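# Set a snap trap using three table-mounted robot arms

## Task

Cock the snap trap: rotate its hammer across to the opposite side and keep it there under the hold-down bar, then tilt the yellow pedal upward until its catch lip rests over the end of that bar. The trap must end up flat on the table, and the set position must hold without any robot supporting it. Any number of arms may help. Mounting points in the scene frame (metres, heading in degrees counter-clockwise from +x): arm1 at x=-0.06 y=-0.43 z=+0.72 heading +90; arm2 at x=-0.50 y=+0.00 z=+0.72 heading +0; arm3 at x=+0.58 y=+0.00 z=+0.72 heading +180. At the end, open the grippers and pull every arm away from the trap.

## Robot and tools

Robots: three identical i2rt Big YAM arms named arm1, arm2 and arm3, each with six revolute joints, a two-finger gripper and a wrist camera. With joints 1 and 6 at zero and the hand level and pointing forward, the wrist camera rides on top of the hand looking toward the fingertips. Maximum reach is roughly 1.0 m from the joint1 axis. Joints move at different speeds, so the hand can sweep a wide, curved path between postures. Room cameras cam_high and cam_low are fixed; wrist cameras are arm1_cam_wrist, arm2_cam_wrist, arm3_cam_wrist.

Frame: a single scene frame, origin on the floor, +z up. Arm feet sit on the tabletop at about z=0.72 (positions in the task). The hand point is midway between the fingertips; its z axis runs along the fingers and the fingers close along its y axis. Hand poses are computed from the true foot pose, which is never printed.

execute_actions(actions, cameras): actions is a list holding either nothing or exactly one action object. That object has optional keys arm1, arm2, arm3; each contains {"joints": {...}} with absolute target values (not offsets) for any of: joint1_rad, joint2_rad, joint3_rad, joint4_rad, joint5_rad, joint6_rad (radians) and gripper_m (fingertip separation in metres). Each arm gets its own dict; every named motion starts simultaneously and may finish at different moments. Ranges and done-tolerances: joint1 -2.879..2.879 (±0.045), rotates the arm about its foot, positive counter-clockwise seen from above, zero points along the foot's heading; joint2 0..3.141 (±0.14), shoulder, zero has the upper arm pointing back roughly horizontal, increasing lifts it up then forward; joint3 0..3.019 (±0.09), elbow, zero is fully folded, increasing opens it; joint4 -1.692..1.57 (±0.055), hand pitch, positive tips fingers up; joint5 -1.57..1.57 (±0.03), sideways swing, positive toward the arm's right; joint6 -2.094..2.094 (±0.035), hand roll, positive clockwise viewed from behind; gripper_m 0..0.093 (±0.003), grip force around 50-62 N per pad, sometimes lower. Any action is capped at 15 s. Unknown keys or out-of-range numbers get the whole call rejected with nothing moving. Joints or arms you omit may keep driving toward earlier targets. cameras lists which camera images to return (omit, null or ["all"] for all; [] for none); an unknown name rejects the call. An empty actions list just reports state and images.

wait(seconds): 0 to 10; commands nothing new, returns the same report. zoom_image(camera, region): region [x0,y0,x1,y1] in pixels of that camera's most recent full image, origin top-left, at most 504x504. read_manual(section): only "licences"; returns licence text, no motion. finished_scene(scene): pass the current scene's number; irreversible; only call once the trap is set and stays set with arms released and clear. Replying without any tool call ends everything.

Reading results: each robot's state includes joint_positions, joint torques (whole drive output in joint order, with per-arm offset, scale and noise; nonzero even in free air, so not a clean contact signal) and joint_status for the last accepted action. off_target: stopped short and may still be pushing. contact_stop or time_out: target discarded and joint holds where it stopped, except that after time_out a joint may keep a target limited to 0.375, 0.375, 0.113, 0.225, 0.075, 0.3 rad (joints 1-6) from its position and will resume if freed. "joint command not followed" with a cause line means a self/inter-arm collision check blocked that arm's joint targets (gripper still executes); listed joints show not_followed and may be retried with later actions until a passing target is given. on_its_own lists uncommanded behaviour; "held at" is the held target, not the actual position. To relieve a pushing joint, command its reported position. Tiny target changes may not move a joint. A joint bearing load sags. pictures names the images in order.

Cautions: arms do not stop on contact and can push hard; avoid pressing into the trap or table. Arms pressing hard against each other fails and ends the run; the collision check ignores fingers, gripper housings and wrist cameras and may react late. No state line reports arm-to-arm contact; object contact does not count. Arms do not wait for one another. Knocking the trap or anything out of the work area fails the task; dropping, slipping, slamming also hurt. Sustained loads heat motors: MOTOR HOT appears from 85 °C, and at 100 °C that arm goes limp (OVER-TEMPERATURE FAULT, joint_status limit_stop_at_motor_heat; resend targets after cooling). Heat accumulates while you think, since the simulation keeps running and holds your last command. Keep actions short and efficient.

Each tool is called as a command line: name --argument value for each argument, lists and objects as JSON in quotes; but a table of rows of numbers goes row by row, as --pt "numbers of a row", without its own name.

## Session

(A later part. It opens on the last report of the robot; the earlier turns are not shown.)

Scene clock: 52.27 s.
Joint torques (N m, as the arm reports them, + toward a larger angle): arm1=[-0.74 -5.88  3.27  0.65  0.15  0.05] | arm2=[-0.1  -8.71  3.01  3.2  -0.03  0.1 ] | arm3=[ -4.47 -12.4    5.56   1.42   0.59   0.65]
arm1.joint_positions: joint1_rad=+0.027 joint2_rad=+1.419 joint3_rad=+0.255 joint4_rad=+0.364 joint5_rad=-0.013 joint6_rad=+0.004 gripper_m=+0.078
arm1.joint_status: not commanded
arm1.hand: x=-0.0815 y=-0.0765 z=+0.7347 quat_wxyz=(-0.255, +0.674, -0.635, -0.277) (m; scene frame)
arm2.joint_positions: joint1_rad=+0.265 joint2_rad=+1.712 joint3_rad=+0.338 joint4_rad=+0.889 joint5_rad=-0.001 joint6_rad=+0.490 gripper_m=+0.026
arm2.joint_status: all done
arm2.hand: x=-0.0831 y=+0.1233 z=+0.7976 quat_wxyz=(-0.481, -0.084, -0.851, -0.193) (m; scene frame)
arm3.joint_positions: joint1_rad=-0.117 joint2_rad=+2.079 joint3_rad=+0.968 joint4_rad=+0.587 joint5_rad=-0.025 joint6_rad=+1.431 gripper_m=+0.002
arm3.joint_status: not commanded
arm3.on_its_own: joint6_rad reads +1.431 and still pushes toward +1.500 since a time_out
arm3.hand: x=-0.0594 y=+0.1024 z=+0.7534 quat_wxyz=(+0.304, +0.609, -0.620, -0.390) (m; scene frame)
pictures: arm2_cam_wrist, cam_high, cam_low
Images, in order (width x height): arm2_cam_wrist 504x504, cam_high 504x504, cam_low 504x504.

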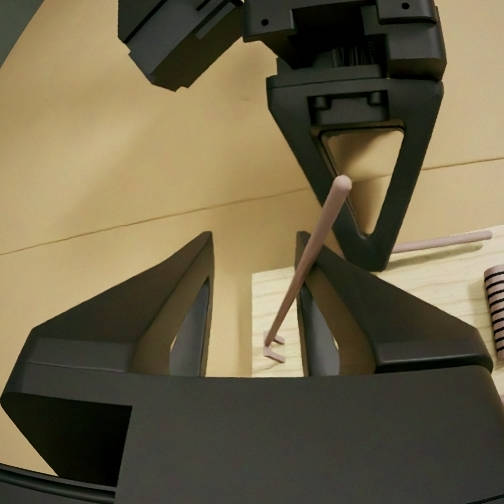

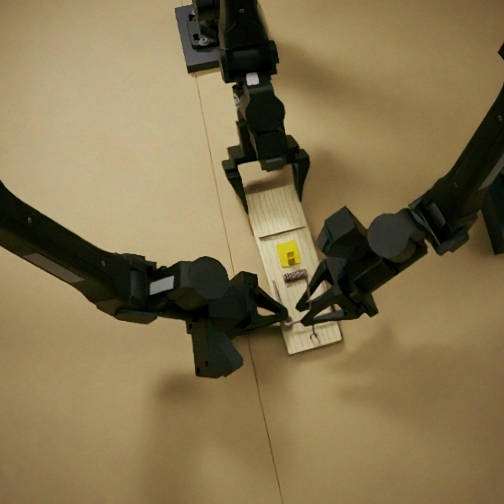

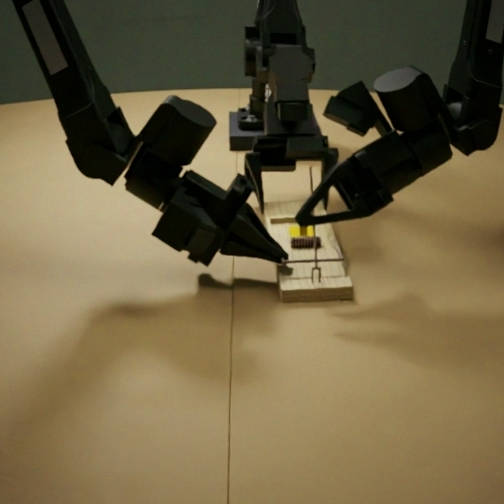

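execute_actions --actions '[{"arm1":{"joints":{"gripper_m":0.093,"joint2_rad":1.419,"joint3_rad":0.26,"joint4_rad":0.37}},"arm2":{"joints":{"joint2_rad":1.58,"joint3_rad":0.165}}}]' --cameras '[]'

execute_actions --actions '[{"arm1":{"joints":{"joint2_rad":1.27}},"arm2":{"joints":{"joint1_rad":0.15,"joint6_rad":0.0,"joint2_rad":1.45,"joint3_rad":0.05}}}]'

Scene clock: 53.37 s.
Joint torques (N m, as the arm reports them, + toward a larger angle): arm1=[-1.59 -6.47  5.21  1.93  0.15  0.  ] | arm2=[ 0.09 -5.45  3.03  3.07 -0.02  0.13] | arm3=[ -4.44 -12.45   5.43   1.42   0.55   0.59]
arm1.joint_positions: joint1_rad=+0.027 joint2_rad=+1.417 joint3_rad=+0.255 joint4_rad=+0.365 joint5_rad=-0.013 joint6_rad=+0.004 gripper_m=+0.093
arm1.joint_status: all done
arm1.hand: x=-0.0816 y=-0.0762 z=+0.7353 quat_wxyz=(-0.256, +0.674, -0.635, -0.278) (m; scene frame)
arm2.joint_positions: joint1_rad=+0.265 joint2_rad=+1.581 joint3_rad=+0.164 joint4_rad=+0.890 joint5_rad=-0.001 joint6_rad=+0.491 gripper_m=+0.026
arm2.joint_status: all done
arm2.hand: x=-0.1501 y=+0.1034 z=+0.7980 quat_wxyz=(-0.464, -0.085, -0.862, -0.186) (m; scene frame)
arm3.joint_positions: joint1_rad=-0.117 joint2_rad=+2.079 joint3_rad=+0.970 joint4_rad=+0.587 joint5_rad=-0.024 joint6_rad=+1.437 gripper_m=+0.002
arm3.joint_status: not commanded
arm3.on_its_own: joint6_rad reads +1.437 and still pushes toward +1.500 since a time_out
arm3.hand: x=-0.0602 y=+0.1028 z=+0.7539 quat_wxyz=(+0.305, +0.607, -0.621, -0.390) (m; scene frame)
pictures: none
No camera images: the call's "cameras" was empty. Leave "cameras" out to get every camera's image.

Scene clock: 54.87 s.
Joint torques (N m, as the arm reports them, + toward a larger angle): arm1=[-0.88 -5.67  6.82  1.9   0.04 -0.03] | arm2=[-0.24 -4.06  3.08  3.09 -0.04 -0.07] | arm3=[ -3.13 -12.61   4.46   1.07   0.09   0.38]
arm1.joint_positions: joint1_rad=+0.027 joint2_rad=+1.265 joint3_rad=+0.253 joint4_rad=+0.365 joint5_rad=-0.012 joint6_rad=+0.002 gripper_m=+0.093
arm1.joint_status: all done
arm1.hand: x=-0.0825 y=-0.0597 z=+0.7866 quat_wxyz=(-0.304, +0.652, -0.613, -0.327) (m; scene frame)
arm2.joint_positions: joint1_rad=+0.156 joint2_rad=+1.452 joint3_rad=+0.049 joint4_rad=+0.890 joint5_rad=-0.002 joint6_rad=+0.010 gripper_m=+0.026
arm2.joint_status: all done
arm2.hand: x=-0.1825 y=+0.0575 z=+0.8082 quat_wxyz=(-0.505, +0.076, -0.859, -0.044) (m; scene frame)
arm3.joint_positions: joint1_rad=-0.131 joint2_rad=+2.080 joint3_rad=+0.984 joint4_rad=+0.596 joint5_rad=-0.012 joint6_rad=+1.457 gripper_m=+0.002
arm3.joint_status: not commanded
arm3.on_its_own: joint6_rad reads +1.457 and still pushes toward +1.500 since a time_out
arm3.hand: x=-0.0658 y=+0.1154 z=+0.7608 quat_wxyz=(+0.308, +0.591, -0.630, -0.400) (m; scene frame)
pictures: arm1_cam_wrist, arm2_cam_wrist, arm3_cam_wrist, cam_high, cam_low
Images, in order (width x height): arm1_cam_wrist 504x504, arm2_cam_wrist 504x504, arm3_cam_wrist 504x504, cam_high 504x504, cam_low 504x504.

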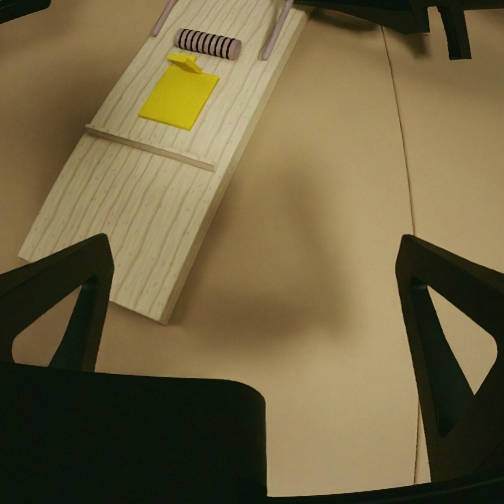

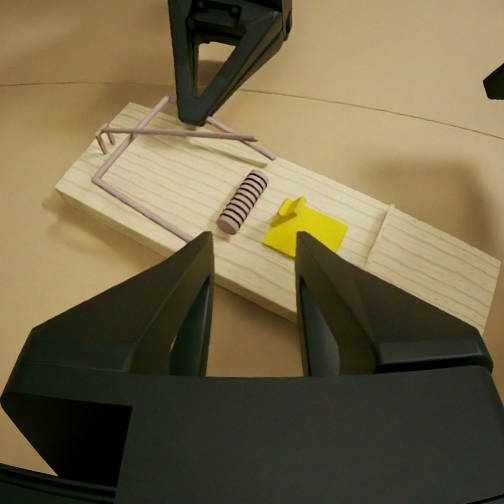

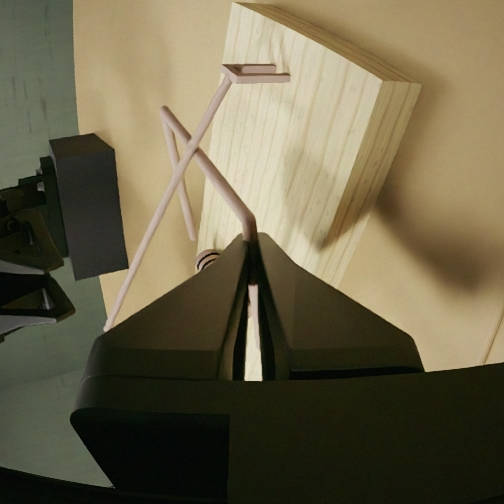

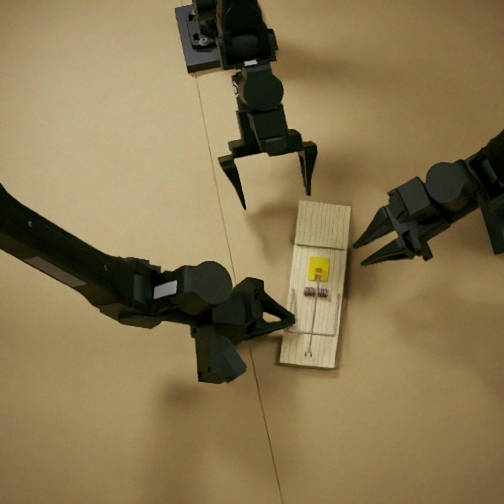

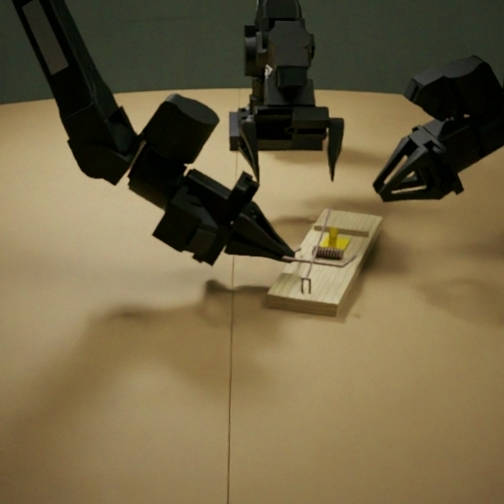

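execute_actions --actions '[{"arm1":{"joints":{"gripper_m":0.0,"joint1_rad":0.345,"joint2_rad":1.44,"joint3_rad":0.45,"joint4_rad":0.33}},"arm2":{"joints":{"joint1_rad":0.3,"gripper_m":0.0}},"arm3":{"joints":{"joint1_rad":-0.131}}}]' --cameras '[]'

execute_actions --actions '[{"arm1":{"joints":{"joint2_rad":1.54}}}]' --cameras '["arm1_cam_wrist","cam_high","cam_low"]'

Scene clock: 56.27 s.
Joint torques (N m, as the arm reports them, + toward a larger angle): arm1=[ 1.   -9.88  7.46  1.3  -0.06  0.03] | arm2=[ 1.5  -4.22  3.06  3.1  -0.04 -0.08] | arm3=[ -1.86 -12.62   4.46   1.07   0.09   0.38]
arm1.joint_positions: joint1_rad=+0.341 joint2_rad=+1.437 joint3_rad=+0.433 joint4_rad=+0.340 joint5_rad=-0.010 joint6_rad=+0.002 gripper_m=+0.000
arm1.joint_status: all done
arm1.hand: x=-0.2195 y=-0.0225 z=+0.7877 quat_wxyz=(-0.245, +0.743, -0.506, -0.364) (m; scene frame)
arm2.joint_positions: joint1_rad=+0.292 joint2_rad=+1.452 joint3_rad=+0.049 joint4_rad=+0.890 joint5_rad=-0.002 joint6_rad=+0.009 gripper_m=+0.001
arm2.joint_status: all done
arm2.hand: x=-0.1932 y=+0.0999 z=+0.8077 quat_wxyz=(-0.500, +0.134, -0.852, -0.078) (m; scene frame)
arm3.joint_positions: joint1_rad=-0.131 joint2_rad=+2.080 joint3_rad=+0.984 joint4_rad=+0.596 joint5_rad=-0.012 joint6_rad=+1.457 gripper_m=+0.002
arm3.joint_status: all done
arm3.on_its_own: joint6_rad reads +1.457 and still pushes toward +1.500 since a time_out
arm3.hand: x=-0.0658 y=+0.1154 z=+0.7608 quat_wxyz=(+0.308, +0.591, -0.630, -0.400) (m; scene frame)
pictures: none
No camera images: the call's "cameras" was empty. Leave "cameras" out to get every camera's image.

Scene clock: 57.03 s.
Joint torques (N m, as the arm reports them, + toward a larger angle): arm1=[ -0.17 -10.24   6.42   1.37   0.03  -0.05] | arm2=[ 1.07 -3.95  3.13  3.07 -0.03 -0.06] | arm3=[ -1.83 -12.61   4.47   1.08   0.1    0.38]
arm1.joint_positions: joint1_rad=+0.341 joint2_rad=+1.540 joint3_rad=+0.433 joint4_rad=+0.340 joint5_rad=-0.010 joint6_rad=+0.002 gripper_m=+0.000
arm1.joint_status: all done
arm1.hand: x=-0.2152 y=-0.0330 z=+0.7455 quat_wxyz=(-0.219, +0.760, -0.518, -0.325) (m; scene frame)
arm2.joint_positions: joint1_rad=+0.292 joint2_rad=+1.452 joint3_rad=+0.049 joint4_rad=+0.890 joint5_rad=-0.002 joint6_rad=+0.009 gripper_m=+0.001
arm2.joint_status: not commanded
arm2.hand: x=-0.1932 y=+0.0999 z=+0.8077 quat_wxyz=(-0.500, +0.134, -0.852, -0.078) (m; scene frame)
arm3.joint_positions: joint1_rad=-0.131 joint2_rad=+2.080 joint3_rad=+0.984 joint4_rad=+0.596 joint5_rad=-0.012 joint6_rad=+1.457 gripper_m=+0.002
arm3.joint_status: not commanded
arm3.on_its_own: joint6_rad reads +1.457 and still pushes toward +1.500 since a time_out
arm3.hand: x=-0.0658 y=+0.1154 z=+0.7608 quat_wxyz=(+0.308, +0.591, -0.630, -0.400) (m; scene frame)
pictures: arm1_cam_wrist, cam_high, cam_low
Images, in order (width x height): arm1_cam_wrist 504x504, cam_high 504x504, cam_low 504x504.

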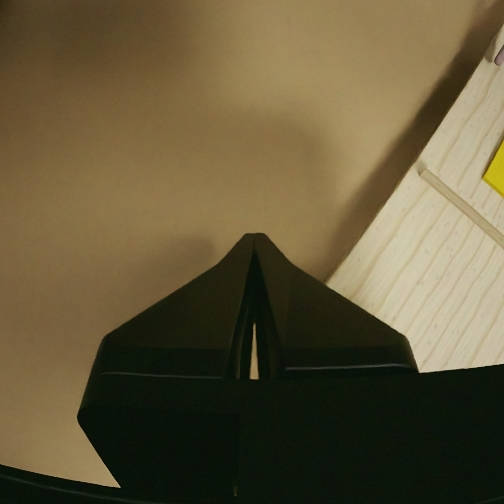

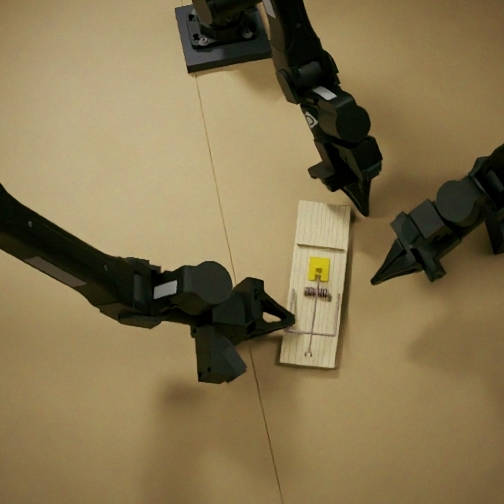

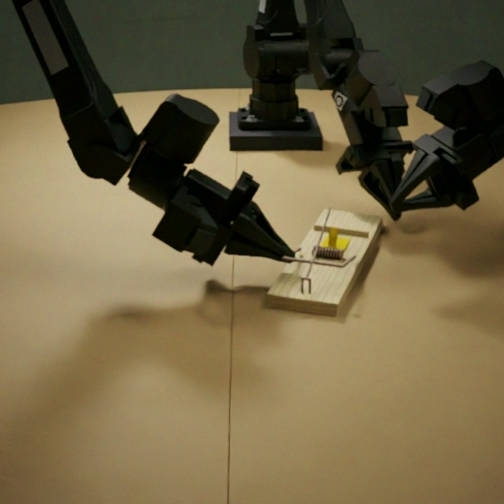

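execute_actions --actions '[{"arm1":{"joints":{"joint2_rad":1.575}}}]' --cameras '[]'

execute_actions --actions '[{"arm1":{"joints":{"joint1_rad":0.13}},"arm3":{"joints":{"joint3_rad":0.96,"joint4_rad":0.56}}}]'

Scene clock: 57.80 s.
Joint torques (N m, as the arm reports them, + toward a larger angle): arm1=[-0.9  -8.28  6.21  1.13 -0.01  0.08] | arm2=[ 1.5  -4.07  3.11  3.15 -0.02 -0.07] | arm3=[ -1.81 -12.61   4.45   1.08   0.09   0.38]
arm1.joint_positions: joint1_rad=+0.341 joint2_rad=+1.564 joint3_rad=+0.433 joint4_rad=+0.340 joint5_rad=-0.010 joint6_rad=+0.002 gripper_m=+0.000
arm1.joint_status: all done
arm1.hand: x=-0.2139 y=-0.0362 z=+0.7355 quat_wxyz=(-0.213, +0.764, -0.521, -0.316) (m; scene frame)
arm2.joint_positions: joint1_rad=+0.292 joint2_rad=+1.452 joint3_rad=+0.049 joint4_rad=+0.890 joint5_rad=-0.002 joint6_rad=+0.009 gripper_m=+0.001
arm2.joint_status: not commanded
arm2.hand: x=-0.1932 y=+0.0999 z=+0.8077 quat_wxyz=(-0.500, +0.134, -0.852, -0.078) (m; scene frame)
arm3.joint_positions: joint1_rad=-0.131 joint2_rad=+2.080 joint3_rad=+0.984 joint4_rad=+0.596 joint5_rad=-0.012 joint6_rad=+1.457 gripper_m=+0.002
arm3.joint_status: not commanded
arm3.on_its_own: joint6_rad reads +1.457 and still pushes toward +1.500 since a time_out
arm3.hand: x=-0.0658 y=+0.1154 z=+0.7608 quat_wxyz=(+0.308, +0.591, -0.630, -0.400) (m; scene frame)
pictures: none
No camera images: the call's "cameras" was empty. Leave "cameras" out to get every camera's image.

Scene clock: 59.90 s.
Joint torques (N m, as the arm reports them, + toward a larger angle): arm1=[-4.5  -8.3   6.2   1.36  1.31 -0.05] | arm2=[ 1.13 -4.3   3.08  3.13 -0.03 -0.06] | arm3=[  2.77 -12.49   3.83   0.64  -0.87   0.47]
arm1.joint_positions: joint1_rad=+0.185 joint2_rad=+1.564 joint3_rad=+0.433 joint4_rad=+0.337 joint5_rad=-0.044 joint6_rad=+0.005 gripper_m=+0.000
arm1.joint_status: joint1_rad time_out (moved -0.156 of -0.211)
arm1.on_its_own: joint1_rad reads +0.185 and still pushes toward +0.130 since a time_out
arm1.hand: x=-0.1565 y=-0.0189 z=+0.7354 quat_wxyz=(-0.223, +0.724, -0.575, -0.307) (m; scene frame)
arm2.joint_positions: joint1_rad=+0.292 joint2_rad=+1.452 joint3_rad=+0.049 joint4_rad=+0.890 joint5_rad=-0.002 joint6_rad=+0.009 gripper_m=+0.001
arm2.joint_status: not commanded
arm2.hand: x=-0.1932 y=+0.0999 z=+0.8077 quat_wxyz=(-0.500, +0.134, -0.852, -0.078) (m; scene frame)
arm3.joint_positions: joint1_rad=-0.181 joint2_rad=+2.080 joint3_rad=+0.973 joint4_rad=+0.594 joint5_rad=+0.013 joint6_rad=+1.449 gripper_m=+0.002
arm3.joint_status: all done
arm3.on_its_own: joint6_rad reads +1.449 and still pushes toward +1.500 since a time_out
arm3.hand: x=-0.0530 y=+0.1505 z=+0.7559 quat_wxyz=(+0.284, +0.575, -0.648, -0.411) (m; scene frame)
pictures: arm1_cam_wrist, arm2_cam_wrist, arm3_cam_wrist, cam_high, cam_low
Images, in order (width x height): arm1_cam_wrist 504x504, arm2_cam_wrist 504x504, arm3_cam_wrist 504x504, cam_high 504x504, cam_low 504x504.

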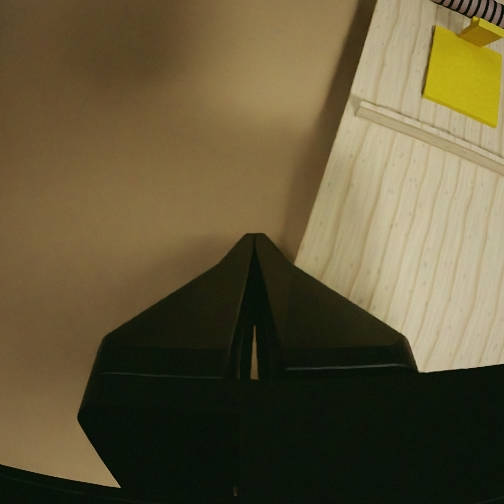

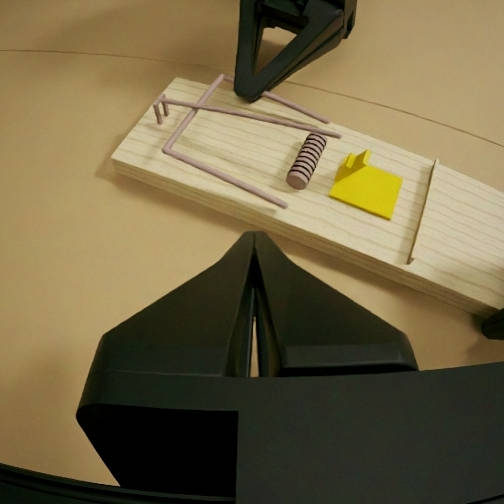

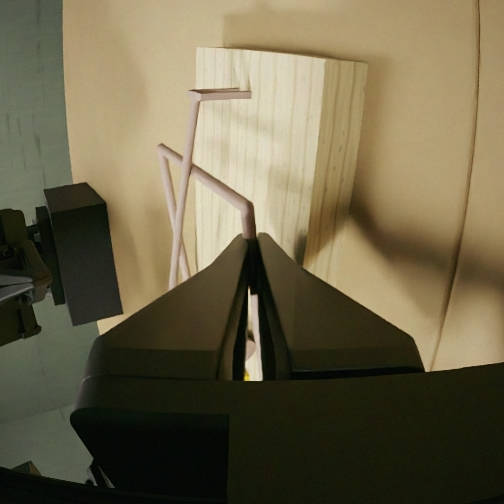

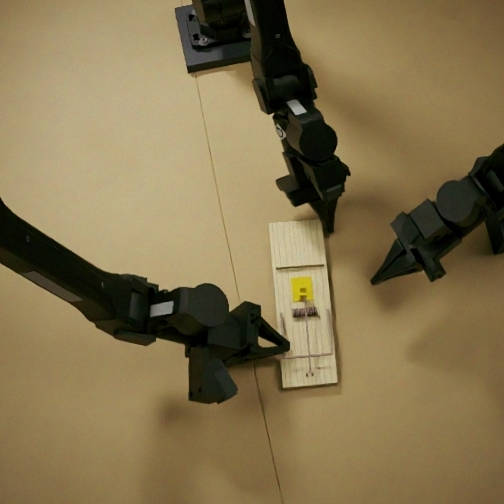

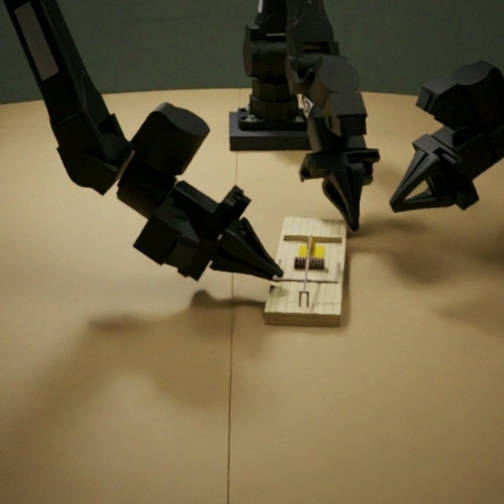

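execute_actions --actions '[{"arm1":{"joints":{"joint1_rad":0.165}},"arm3":{"joints":{"joint1_rad":-0.17,"joint2_rad":2.185,"joint6_rad":1.62}}}]' --cameras '["arm2_cam_wrist","arm3_cam_wrist","cam_high"]'

Scene clock: 61.87 s.
Joint torques (N m, as the arm reports them, + toward a larger angle): arm1=[-1.7  -8.37  6.05  1.54  0.88 -0.03] | arm2=[ 1.18 -4.15  3.11  3.07 -0.03 -0.06] | arm3=[ -0.17 -10.94   3.75   0.63  -0.48   0.71]
arm1.joint_positions: joint1_rad=+0.185 joint2_rad=+1.564 joint3_rad=+0.433 joint4_rad=+0.337 joint5_rad=-0.034 joint6_rad=+0.005 gripper_m=+0.000
arm1.joint_status: all done
arm1.hand: x=-0.1549 y=-0.0185 z=+0.7353 quat_wxyz=(-0.227, +0.723, -0.577, -0.305) (m; scene frame)
arm2.joint_positions: joint1_rad=+0.292 joint2_rad=+1.452 joint3_rad=+0.049 joint4_rad=+0.890 joint5_rad=-0.002 joint6_rad=+0.009 gripper_m=+0.001
arm2.joint_status: not commanded
arm2.hand: x=-0.1932 y=+0.0999 z=+0.8077 quat_wxyz=(-0.500, +0.134, -0.852, -0.078) (m; scene frame)
arm3.joint_positions: joint1_rad=-0.188 joint2_rad=+2.091 joint3_rad=+0.973 joint4_rad=+0.594 joint5_rad=+0.003 joint6_rad=+1.546 gripper_m=+0.002
arm3.joint_status: joint6_rad time_out (moved +0.097 of +0.171); the others done
arm3.on_its_own: joint6_rad reads +1.546 and still pushes toward +1.620 since a time_out
arm3.hand: x=-0.0504 y=+0.1526 z=+0.7485 quat_wxyz=(+0.302, +0.545, -0.678, -0.391) (m; scene frame)
pictures: arm2_cam_wrist, arm3_cam_wrist, cam_high
Images, in order (width x height): arm2_cam_wrist 504x504, arm3_cam_wrist 504x504, cam_high 504x504.

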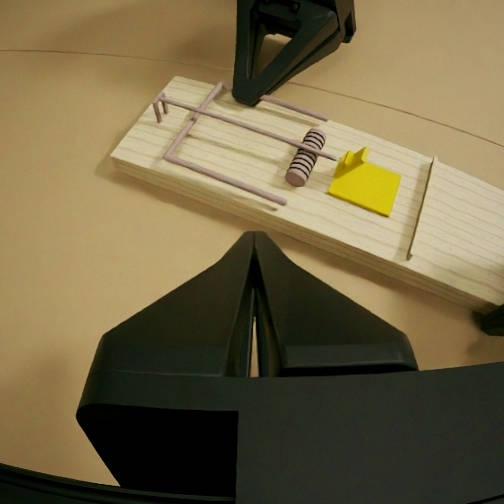

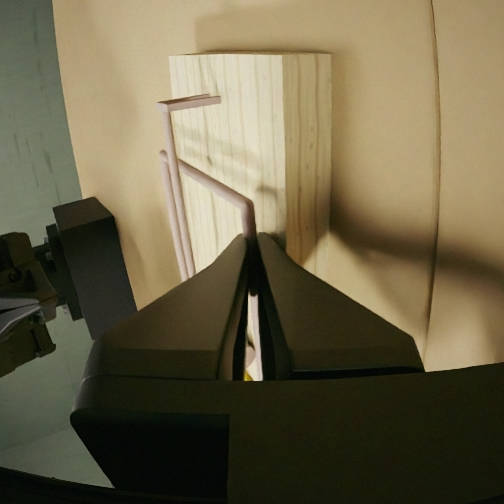

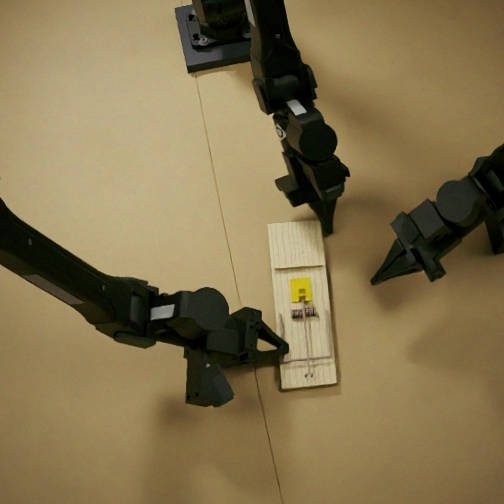

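execute_actions --actions '[{"arm2":{"joints":{"joint1_rad":0.24,"joint2_rad":1.645,"joint3_rad":0.345,"joint4_rad":0.72,"joint5_rad":0.3,"joint6_rad":-1.57}}}]'

Scene clock: 64.27 s.
Joint torques (N m, as the arm reports them, + toward a larger angle): arm1=[-2.14 -8.34  5.95  1.36  0.92 -0.05] | arm2=[-0.39 -7.55  4.72  1.87  0.22  0.  ] | arm3=[ -0.15 -10.93   3.75   0.63  -0.48   0.71]
arm1.joint_positions: joint1_rad=+0.185 joint2_rad=+1.564 joint3_rad=+0.433 joint4_rad=+0.337 joint5_rad=-0.034 joint6_rad=+0.005 gripper_m=+0.000
arm1.joint_status: not commanded
arm1.hand: x=-0.1549 y=-0.0185 z=+0.7353 quat_wxyz=(-0.227, +0.723, -0.577, -0.305) (m; scene frame)
arm2.joint_positions: joint1_rad=+0.248 joint2_rad=+1.650 joint3_rad=+0.332 joint4_rad=+0.728 joint5_rad=+0.296 joint6_rad=-1.561 gripper_m=+0.001
arm2.joint_status: all done
arm2.hand: x=-0.0883 y=+0.0619 z=+0.7917 quat_wxyz=(-0.293, +0.650, -0.584, +0.389) (m; scene frame)
arm3.joint_positions: joint1_rad=-0.188 joint2_rad=+2.091 joint3_rad=+0.973 joint4_rad=+0.594 joint5_rad=+0.003 joint6_rad=+1.546 gripper_m=+0.002
arm3.joint_status: not commanded
arm3.on_its_own: joint6_rad reads +1.546 and still pushes toward +1.620 since a time_out
arm3.hand: x=-0.0504 y=+0.1526 z=+0.7485 quat_wxyz=(+0.302, +0.545, -0.678, -0.391) (m; scene frame)
pictures: arm1_cam_wrist, arm2_cam_wrist, arm3_cam_wrist, cam_high, cam_low
Images, in order (width x height): arm1_cam_wrist 504x504, arm2_cam_wrist 504x504, arm3_cam_wrist 504x504, cam_high 504x504, cam_low 504x504.

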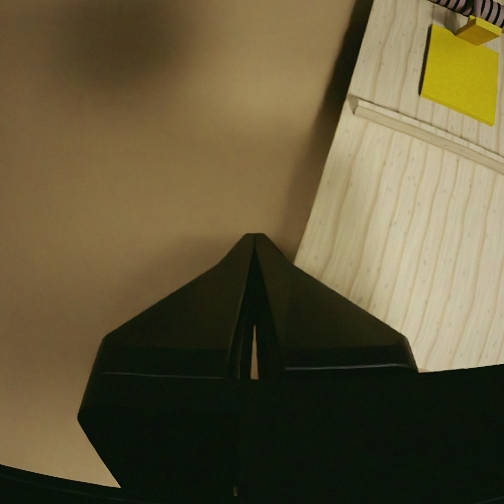

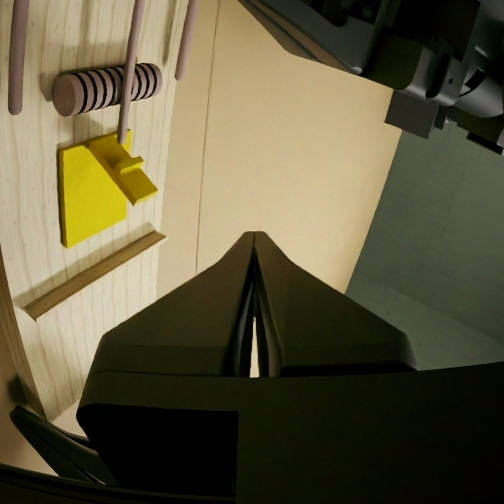

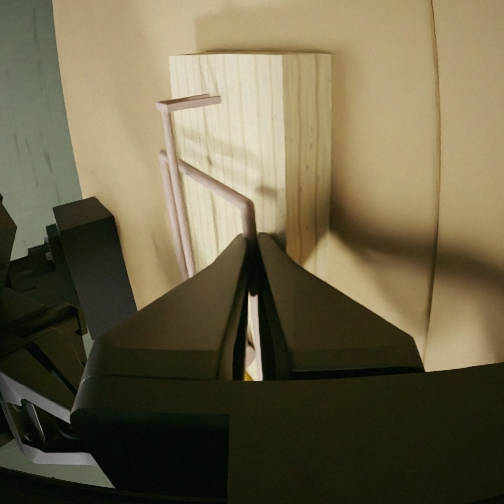

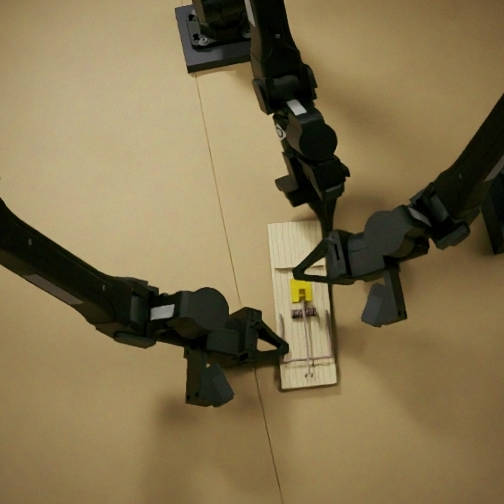

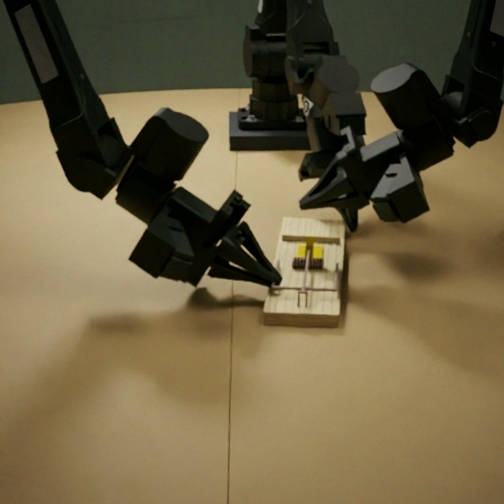

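execute_actions --actions '[{"arm2":{"joints":{"joint2_rad":1.708,"joint5_rad":0.33}}}]' --cameras '["arm1_cam_wrist","arm2_cam_wrist","cam_high","cam_low"]'

Scene clock: 65.00 s.
Joint torques (N m, as the arm reports them, + toward a larger angle): arm1=[-2.41 -8.9   6.13  1.4   0.78  0.04] | arm2=[-0.37 -7.83  4.16  1.86  0.26  0.02] | arm3=[ -0.17 -10.92   3.75   0.64  -0.48   0.71]
arm1.joint_positions: joint1_rad=+0.185 joint2_rad=+1.564 joint3_rad=+0.433 joint4_rad=+0.337 joint5_rad=-0.034 joint6_rad=+0.005 gripper_m=+0.000
arm1.joint_status: not commanded
arm1.hand: x=-0.1549 y=-0.0185 z=+0.7353 quat_wxyz=(-0.227, +0.723, -0.577, -0.305) (m; scene frame)
arm2.joint_positions: joint1_rad=+0.248 joint2_rad=+1.711 joint3_rad=+0.332 joint4_rad=+0.726 joint5_rad=+0.326 joint6_rad=-1.561 gripper_m=+0.001
arm2.joint_status: all done
arm2.hand: x=-0.0967 y=+0.0542 z=+0.7686 quat_wxyz=(-0.261, +0.658, -0.593, +0.384) (m; scene frame)
arm3.joint_positions: joint1_rad=-0.188 joint2_rad=+2.091 joint3_rad=+0.973 joint4_rad=+0.594 joint5_rad=+0.003 joint6_rad=+1.546 gripper_m=+0.002
arm3.joint_status: not commanded
arm3.on_its_own: joint6_rad reads +1.546 and still pushes toward +1.620 since a time_out
arm3.hand: x=-0.0504 y=+0.1526 z=+0.7485 quat_wxyz=(+0.302, +0.545, -0.678, -0.391) (m; scene frame)
pictures: arm1_cam_wrist, arm2_cam_wrist, cam_high, cam_low
Images, in order (width x height): arm1_cam_wrist 504x504, arm2_cam_wrist 504x504, cam_high 504x504, cam_low 504x504.

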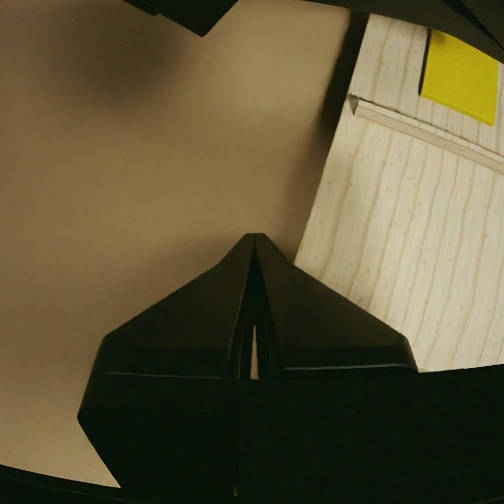

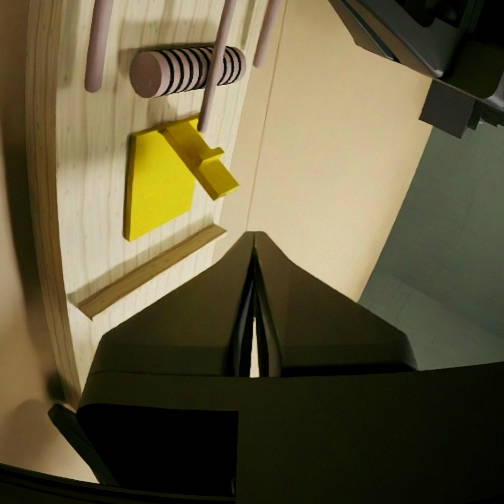

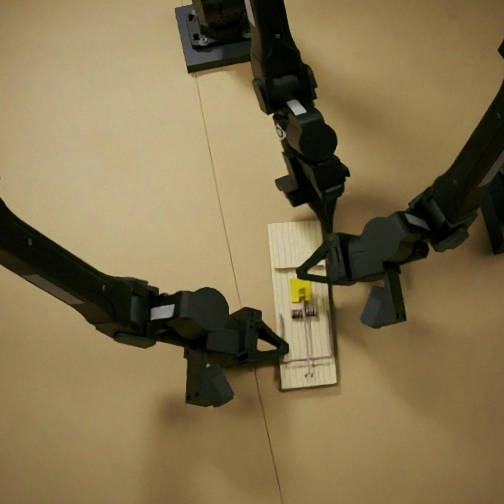

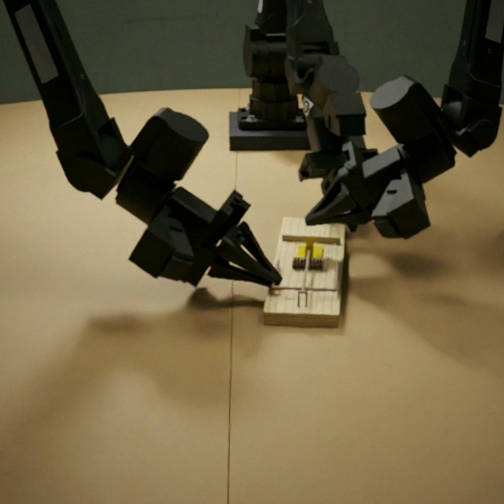

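execute_actions --actions '[{"arm2":{"joints":{"joint2_rad":1.73,"joint3_rad":0.36,"joint5_rad":0.25}}}]' --cameras '["arm2_cam_wrist","cam_high","cam_low"]'

Scene clock: 65.77 s.
Joint torques (N m, as the arm reports them, + toward a larger angle): arm1=[-1.33 -9.64  6.11  1.21  0.86 -0.04] | arm2=[-0.39 -7.48  5.18  1.83 -0.07  0.01] | arm3=[ -0.16 -10.94   3.75   0.63  -0.48   0.71]
arm1.joint_positions: joint1_rad=+0.185 joint2_rad=+1.564 joint3_rad=+0.433 joint4_rad=+0.337 joint5_rad=-0.034 joint6_rad=+0.005 gripper_m=+0.000
arm1.joint_status: not commanded
arm1.hand: x=-0.1549 y=-0.0185 z=+0.7353 quat_wxyz=(-0.227, +0.723, -0.577, -0.305) (m; scene frame)
arm2.joint_positions: joint1_rad=+0.248 joint2_rad=+1.726 joint3_rad=+0.332 joint4_rad=+0.726 joint5_rad=+0.254 joint6_rad=-1.561 gripper_m=+0.001
arm2.joint_status: all done
arm2.hand: x=-0.0994 y=+0.0657 z=+0.7605 quat_wxyz=(-0.276, +0.675, -0.585, +0.356) (m; scene frame)
arm3.joint_positions: joint1_rad=-0.188 joint2_rad=+2.091 joint3_rad=+0.973 joint4_rad=+0.594 joint5_rad=+0.003 joint6_rad=+1.546 gripper_m=+0.002
arm3.joint_status: not commanded
arm3.on_its_own: joint6_rad reads +1.546 and still pushes toward +1.620 since a time_out
arm3.hand: x=-0.0504 y=+0.1526 z=+0.7485 quat_wxyz=(+0.302, +0.545, -0.678, -0.391) (m; scene frame)
pictures: arm2_cam_wrist, cam_high, cam_low
Images, in order (width x height): arm2_cam_wrist 504x504, cam_high 504x504, cam_low 504x504.

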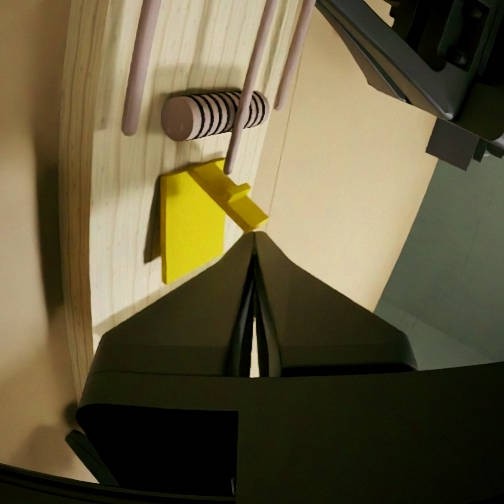

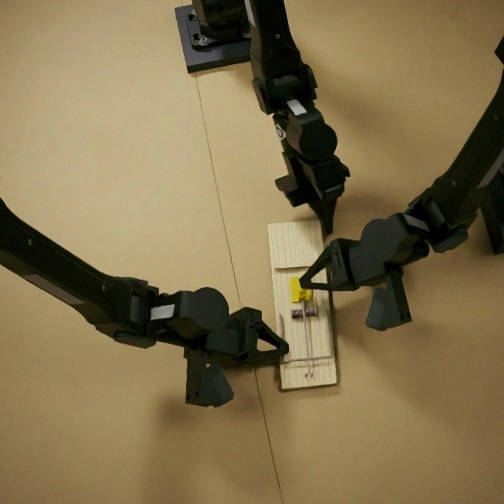

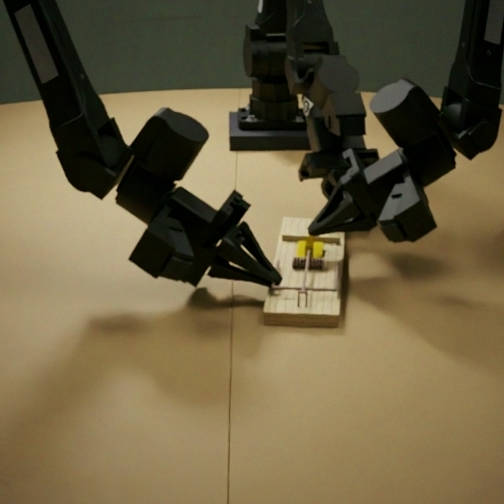

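execute_actions --actions '[{"arm2":{"joints":{"joint2_rad":1.748,"joint3_rad":0.385,"joint5_rad":0.28}}}]' --cameras '[]'

execute_actions --actions '[{"arm2":{"joints":{"joint5_rad":0.2}}}]' --cameras '["arm2_cam_wrist","cam_high","cam_low"]'

Scene clock: 66.47 s.
Joint torques (N m, as the arm reports them, + toward a larger angle): arm1=[-1.72 -9.28  6.21  1.15  0.88  0.04] | arm2=[-0.37 -7.73  5.11  1.87  0.22  0.02] | arm3=[ -0.19 -10.96   3.75   0.63  -0.48   0.71]
arm1.joint_positions: joint1_rad=+0.185 joint2_rad=+1.564 joint3_rad=+0.433 joint4_rad=+0.337 joint5_rad=-0.034 joint6_rad=+0.005 gripper_m=+0.000
arm1.joint_status: not commanded
arm1.hand: x=-0.1549 y=-0.0185 z=+0.7353 quat_wxyz=(-0.227, +0.723, -0.577, -0.305) (m; scene frame)
arm2.joint_positions: joint1_rad=+0.248 joint2_rad=+1.745 joint3_rad=+0.360 joint4_rad=+0.726 joint5_rad=+0.276 joint6_rad=-1.561 gripper_m=+0.001
arm2.joint_status: all done
arm2.hand: x=-0.0881 y=+0.0651 z=+0.7611 quat_wxyz=(-0.273, +0.669, -0.587, +0.366) (m; scene frame)
arm3.joint_positions: joint1_rad=-0.188 joint2_rad=+2.091 joint3_rad=+0.973 joint4_rad=+0.594 joint5_rad=+0.003 joint6_rad=+1.546 gripper_m=+0.002
arm3.joint_status: not commanded
arm3.on_its_own: joint6_rad reads +1.546 and still pushes toward +1.620 since a time_out
arm3.hand: x=-0.0504 y=+0.1526 z=+0.7485 quat_wxyz=(+0.302, +0.545, -0.678, -0.391) (m; scene frame)
pictures: none
No camera images: the call's "cameras" was empty. Leave "cameras" out to get every camera's image.

Scene clock: 67.13 s.
Joint torques (N m, as the arm reports them, + toward a larger angle): arm1=[-2.65 -8.64  6.31  1.22  0.84  0.01] | arm2=[-0.09 -7.77  5.09  1.89 -0.36  0.02] | arm3=[ -0.15 -10.92   3.76   0.64  -0.48   0.7 ]
arm1.joint_positions: joint1_rad=+0.185 joint2_rad=+1.564 joint3_rad=+0.433 joint4_rad=+0.337 joint5_rad=-0.034 joint6_rad=+0.005 gripper_m=+0.000
arm1.joint_status: not commanded
arm1.hand: x=-0.1548 y=-0.0185 z=+0.7353 quat_wxyz=(-0.227, +0.723, -0.577, -0.305) (m; scene frame)
arm2.joint_positions: joint1_rad=+0.243 joint2_rad=+1.745 joint3_rad=+0.360 joint4_rad=+0.726 joint5_rad=+0.211 joint6_rad=-1.561 gripper_m=+0.001
arm2.joint_status: all done
arm2.hand: x=-0.0885 y=+0.0737 z=+0.7594 quat_wxyz=(-0.291, +0.679, -0.580, +0.344) (m; scene frame)
arm3.joint_positions: joint1_rad=-0.188 joint2_rad=+2.091 joint3_rad=+0.973 joint4_rad=+0.594 joint5_rad=+0.003 joint6_rad=+1.546 gripper_m=+0.002
arm3.joint_status: not commanded
arm3.on_its_own: joint6_rad reads +1.546 and still pushes toward +1.620 since a time_out
arm3.hand: x=-0.0503 y=+0.1528 z=+0.7485 quat_wxyz=(+0.302, +0.544, -0.678, -0.391) (m; scene frame)
pictures: arm2_cam_wrist, cam_high, cam_low
Images, in order (width x height): arm2_cam_wrist 504x504, cam_high 504x504, cam_low 504x504.

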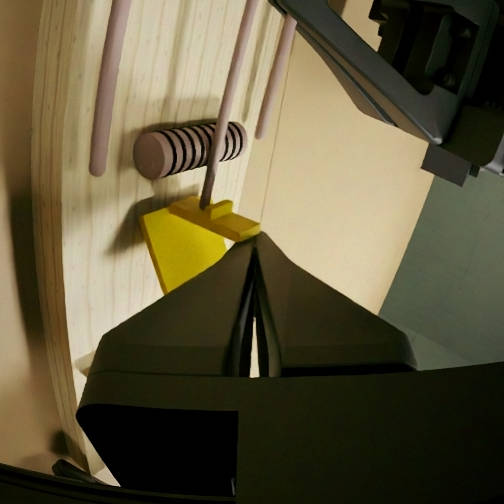

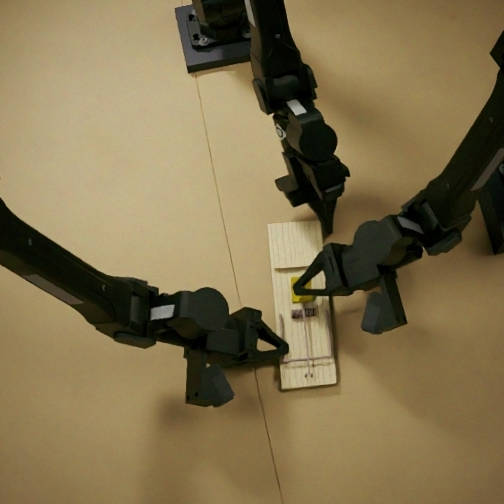

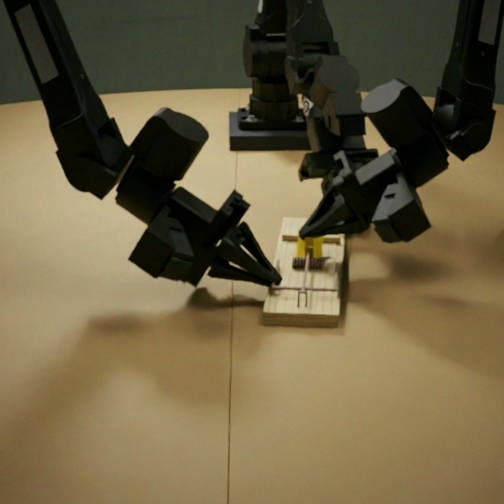

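Catch is against the bar tip, with the lip above. Release arm3.

execute_actions --actions '[{"arm1":{"joints":{"joint1_rad":0.2}},"arm3":{"joints":{"joint1_rad":-0.188,"joint2_rad":2.085,"joint3_rad":0.99,"joint4_rad":0.6,"joint6_rad":1.55,"gripper_m":0.012}}}]' --cameras '["arm2_cam_wrist","arm3_cam_wrist","cam_low"]'

Scene clock: 67.83 s.
Joint torques (N m, as the arm reports them, + toward a larger angle): arm1=[ 0.88 -9.1   6.33  1.16  0.12  0.  ] | arm2=[ 0.11 -7.67  5.09  1.91 -0.18  0.02] | arm3=[ -1.69 -17.78   5.56   1.79  -0.1   -0.15]
arm1.joint_positions: joint1_rad=+0.187 joint2_rad=+1.564 joint3_rad=+0.433 joint4_rad=+0.337 joint5_rad=-0.013 joint6_rad=+0.005 gripper_m=+0.000
arm1.joint_status: all done
arm1.hand: x=-0.1521 y=-0.0178 z=+0.7353 quat_wxyz=(-0.234, +0.721, -0.579, -0.299) (m; scene frame)
arm2.joint_positions: joint1_rad=+0.243 joint2_rad=+1.745 joint3_rad=+0.360 joint4_rad=+0.726 joint5_rad=+0.207 joint6_rad=-1.561 gripper_m=+0.001
arm2.joint_status: not commanded
arm2.hand: x=-0.0885 y=+0.0744 z=+0.7593 quat_wxyz=(-0.292, +0.679, -0.579, +0.343) (m; scene frame)
arm3.joint_positions: joint1_rad=-0.190 joint2_rad=+2.090 joint3_rad=+0.980 joint4_rad=+0.606 joint5_rad=-0.007 joint6_rad=+1.559 gripper_m=+0.012
arm3.joint_status: all done
arm3.hand: x=-0.0552 y=+0.1533 z=+0.7543 quat_wxyz=(+0.313, +0.538, -0.677, -0.393) (m; scene frame)
pictures: arm2_cam_wrist, arm3_cam_wrist, cam_low
Images, in order (width x height): arm2_cam_wrist 504x504, arm3_cam_wrist 504x504, cam_low 504x504.

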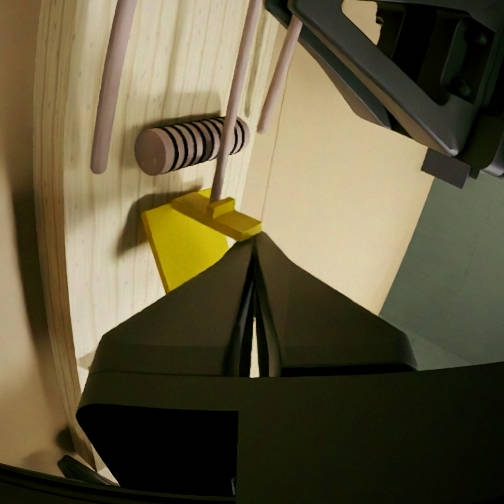

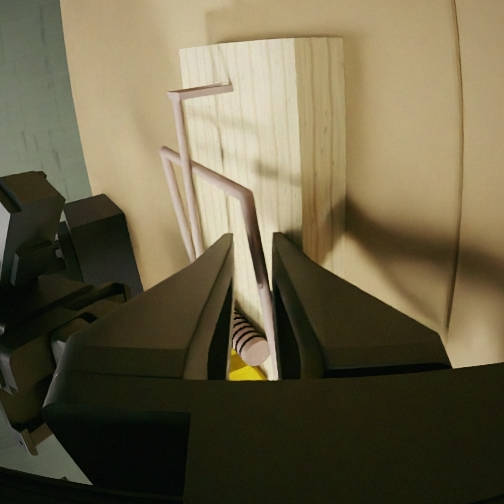

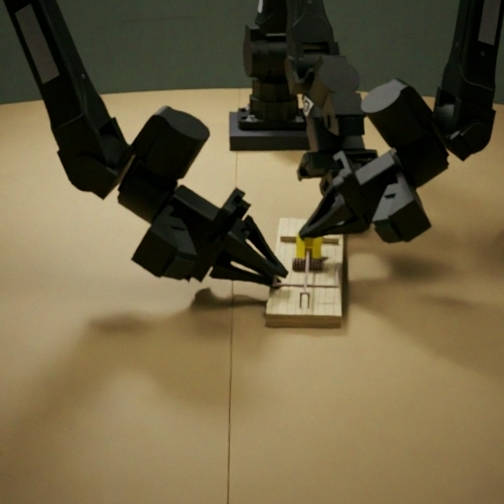

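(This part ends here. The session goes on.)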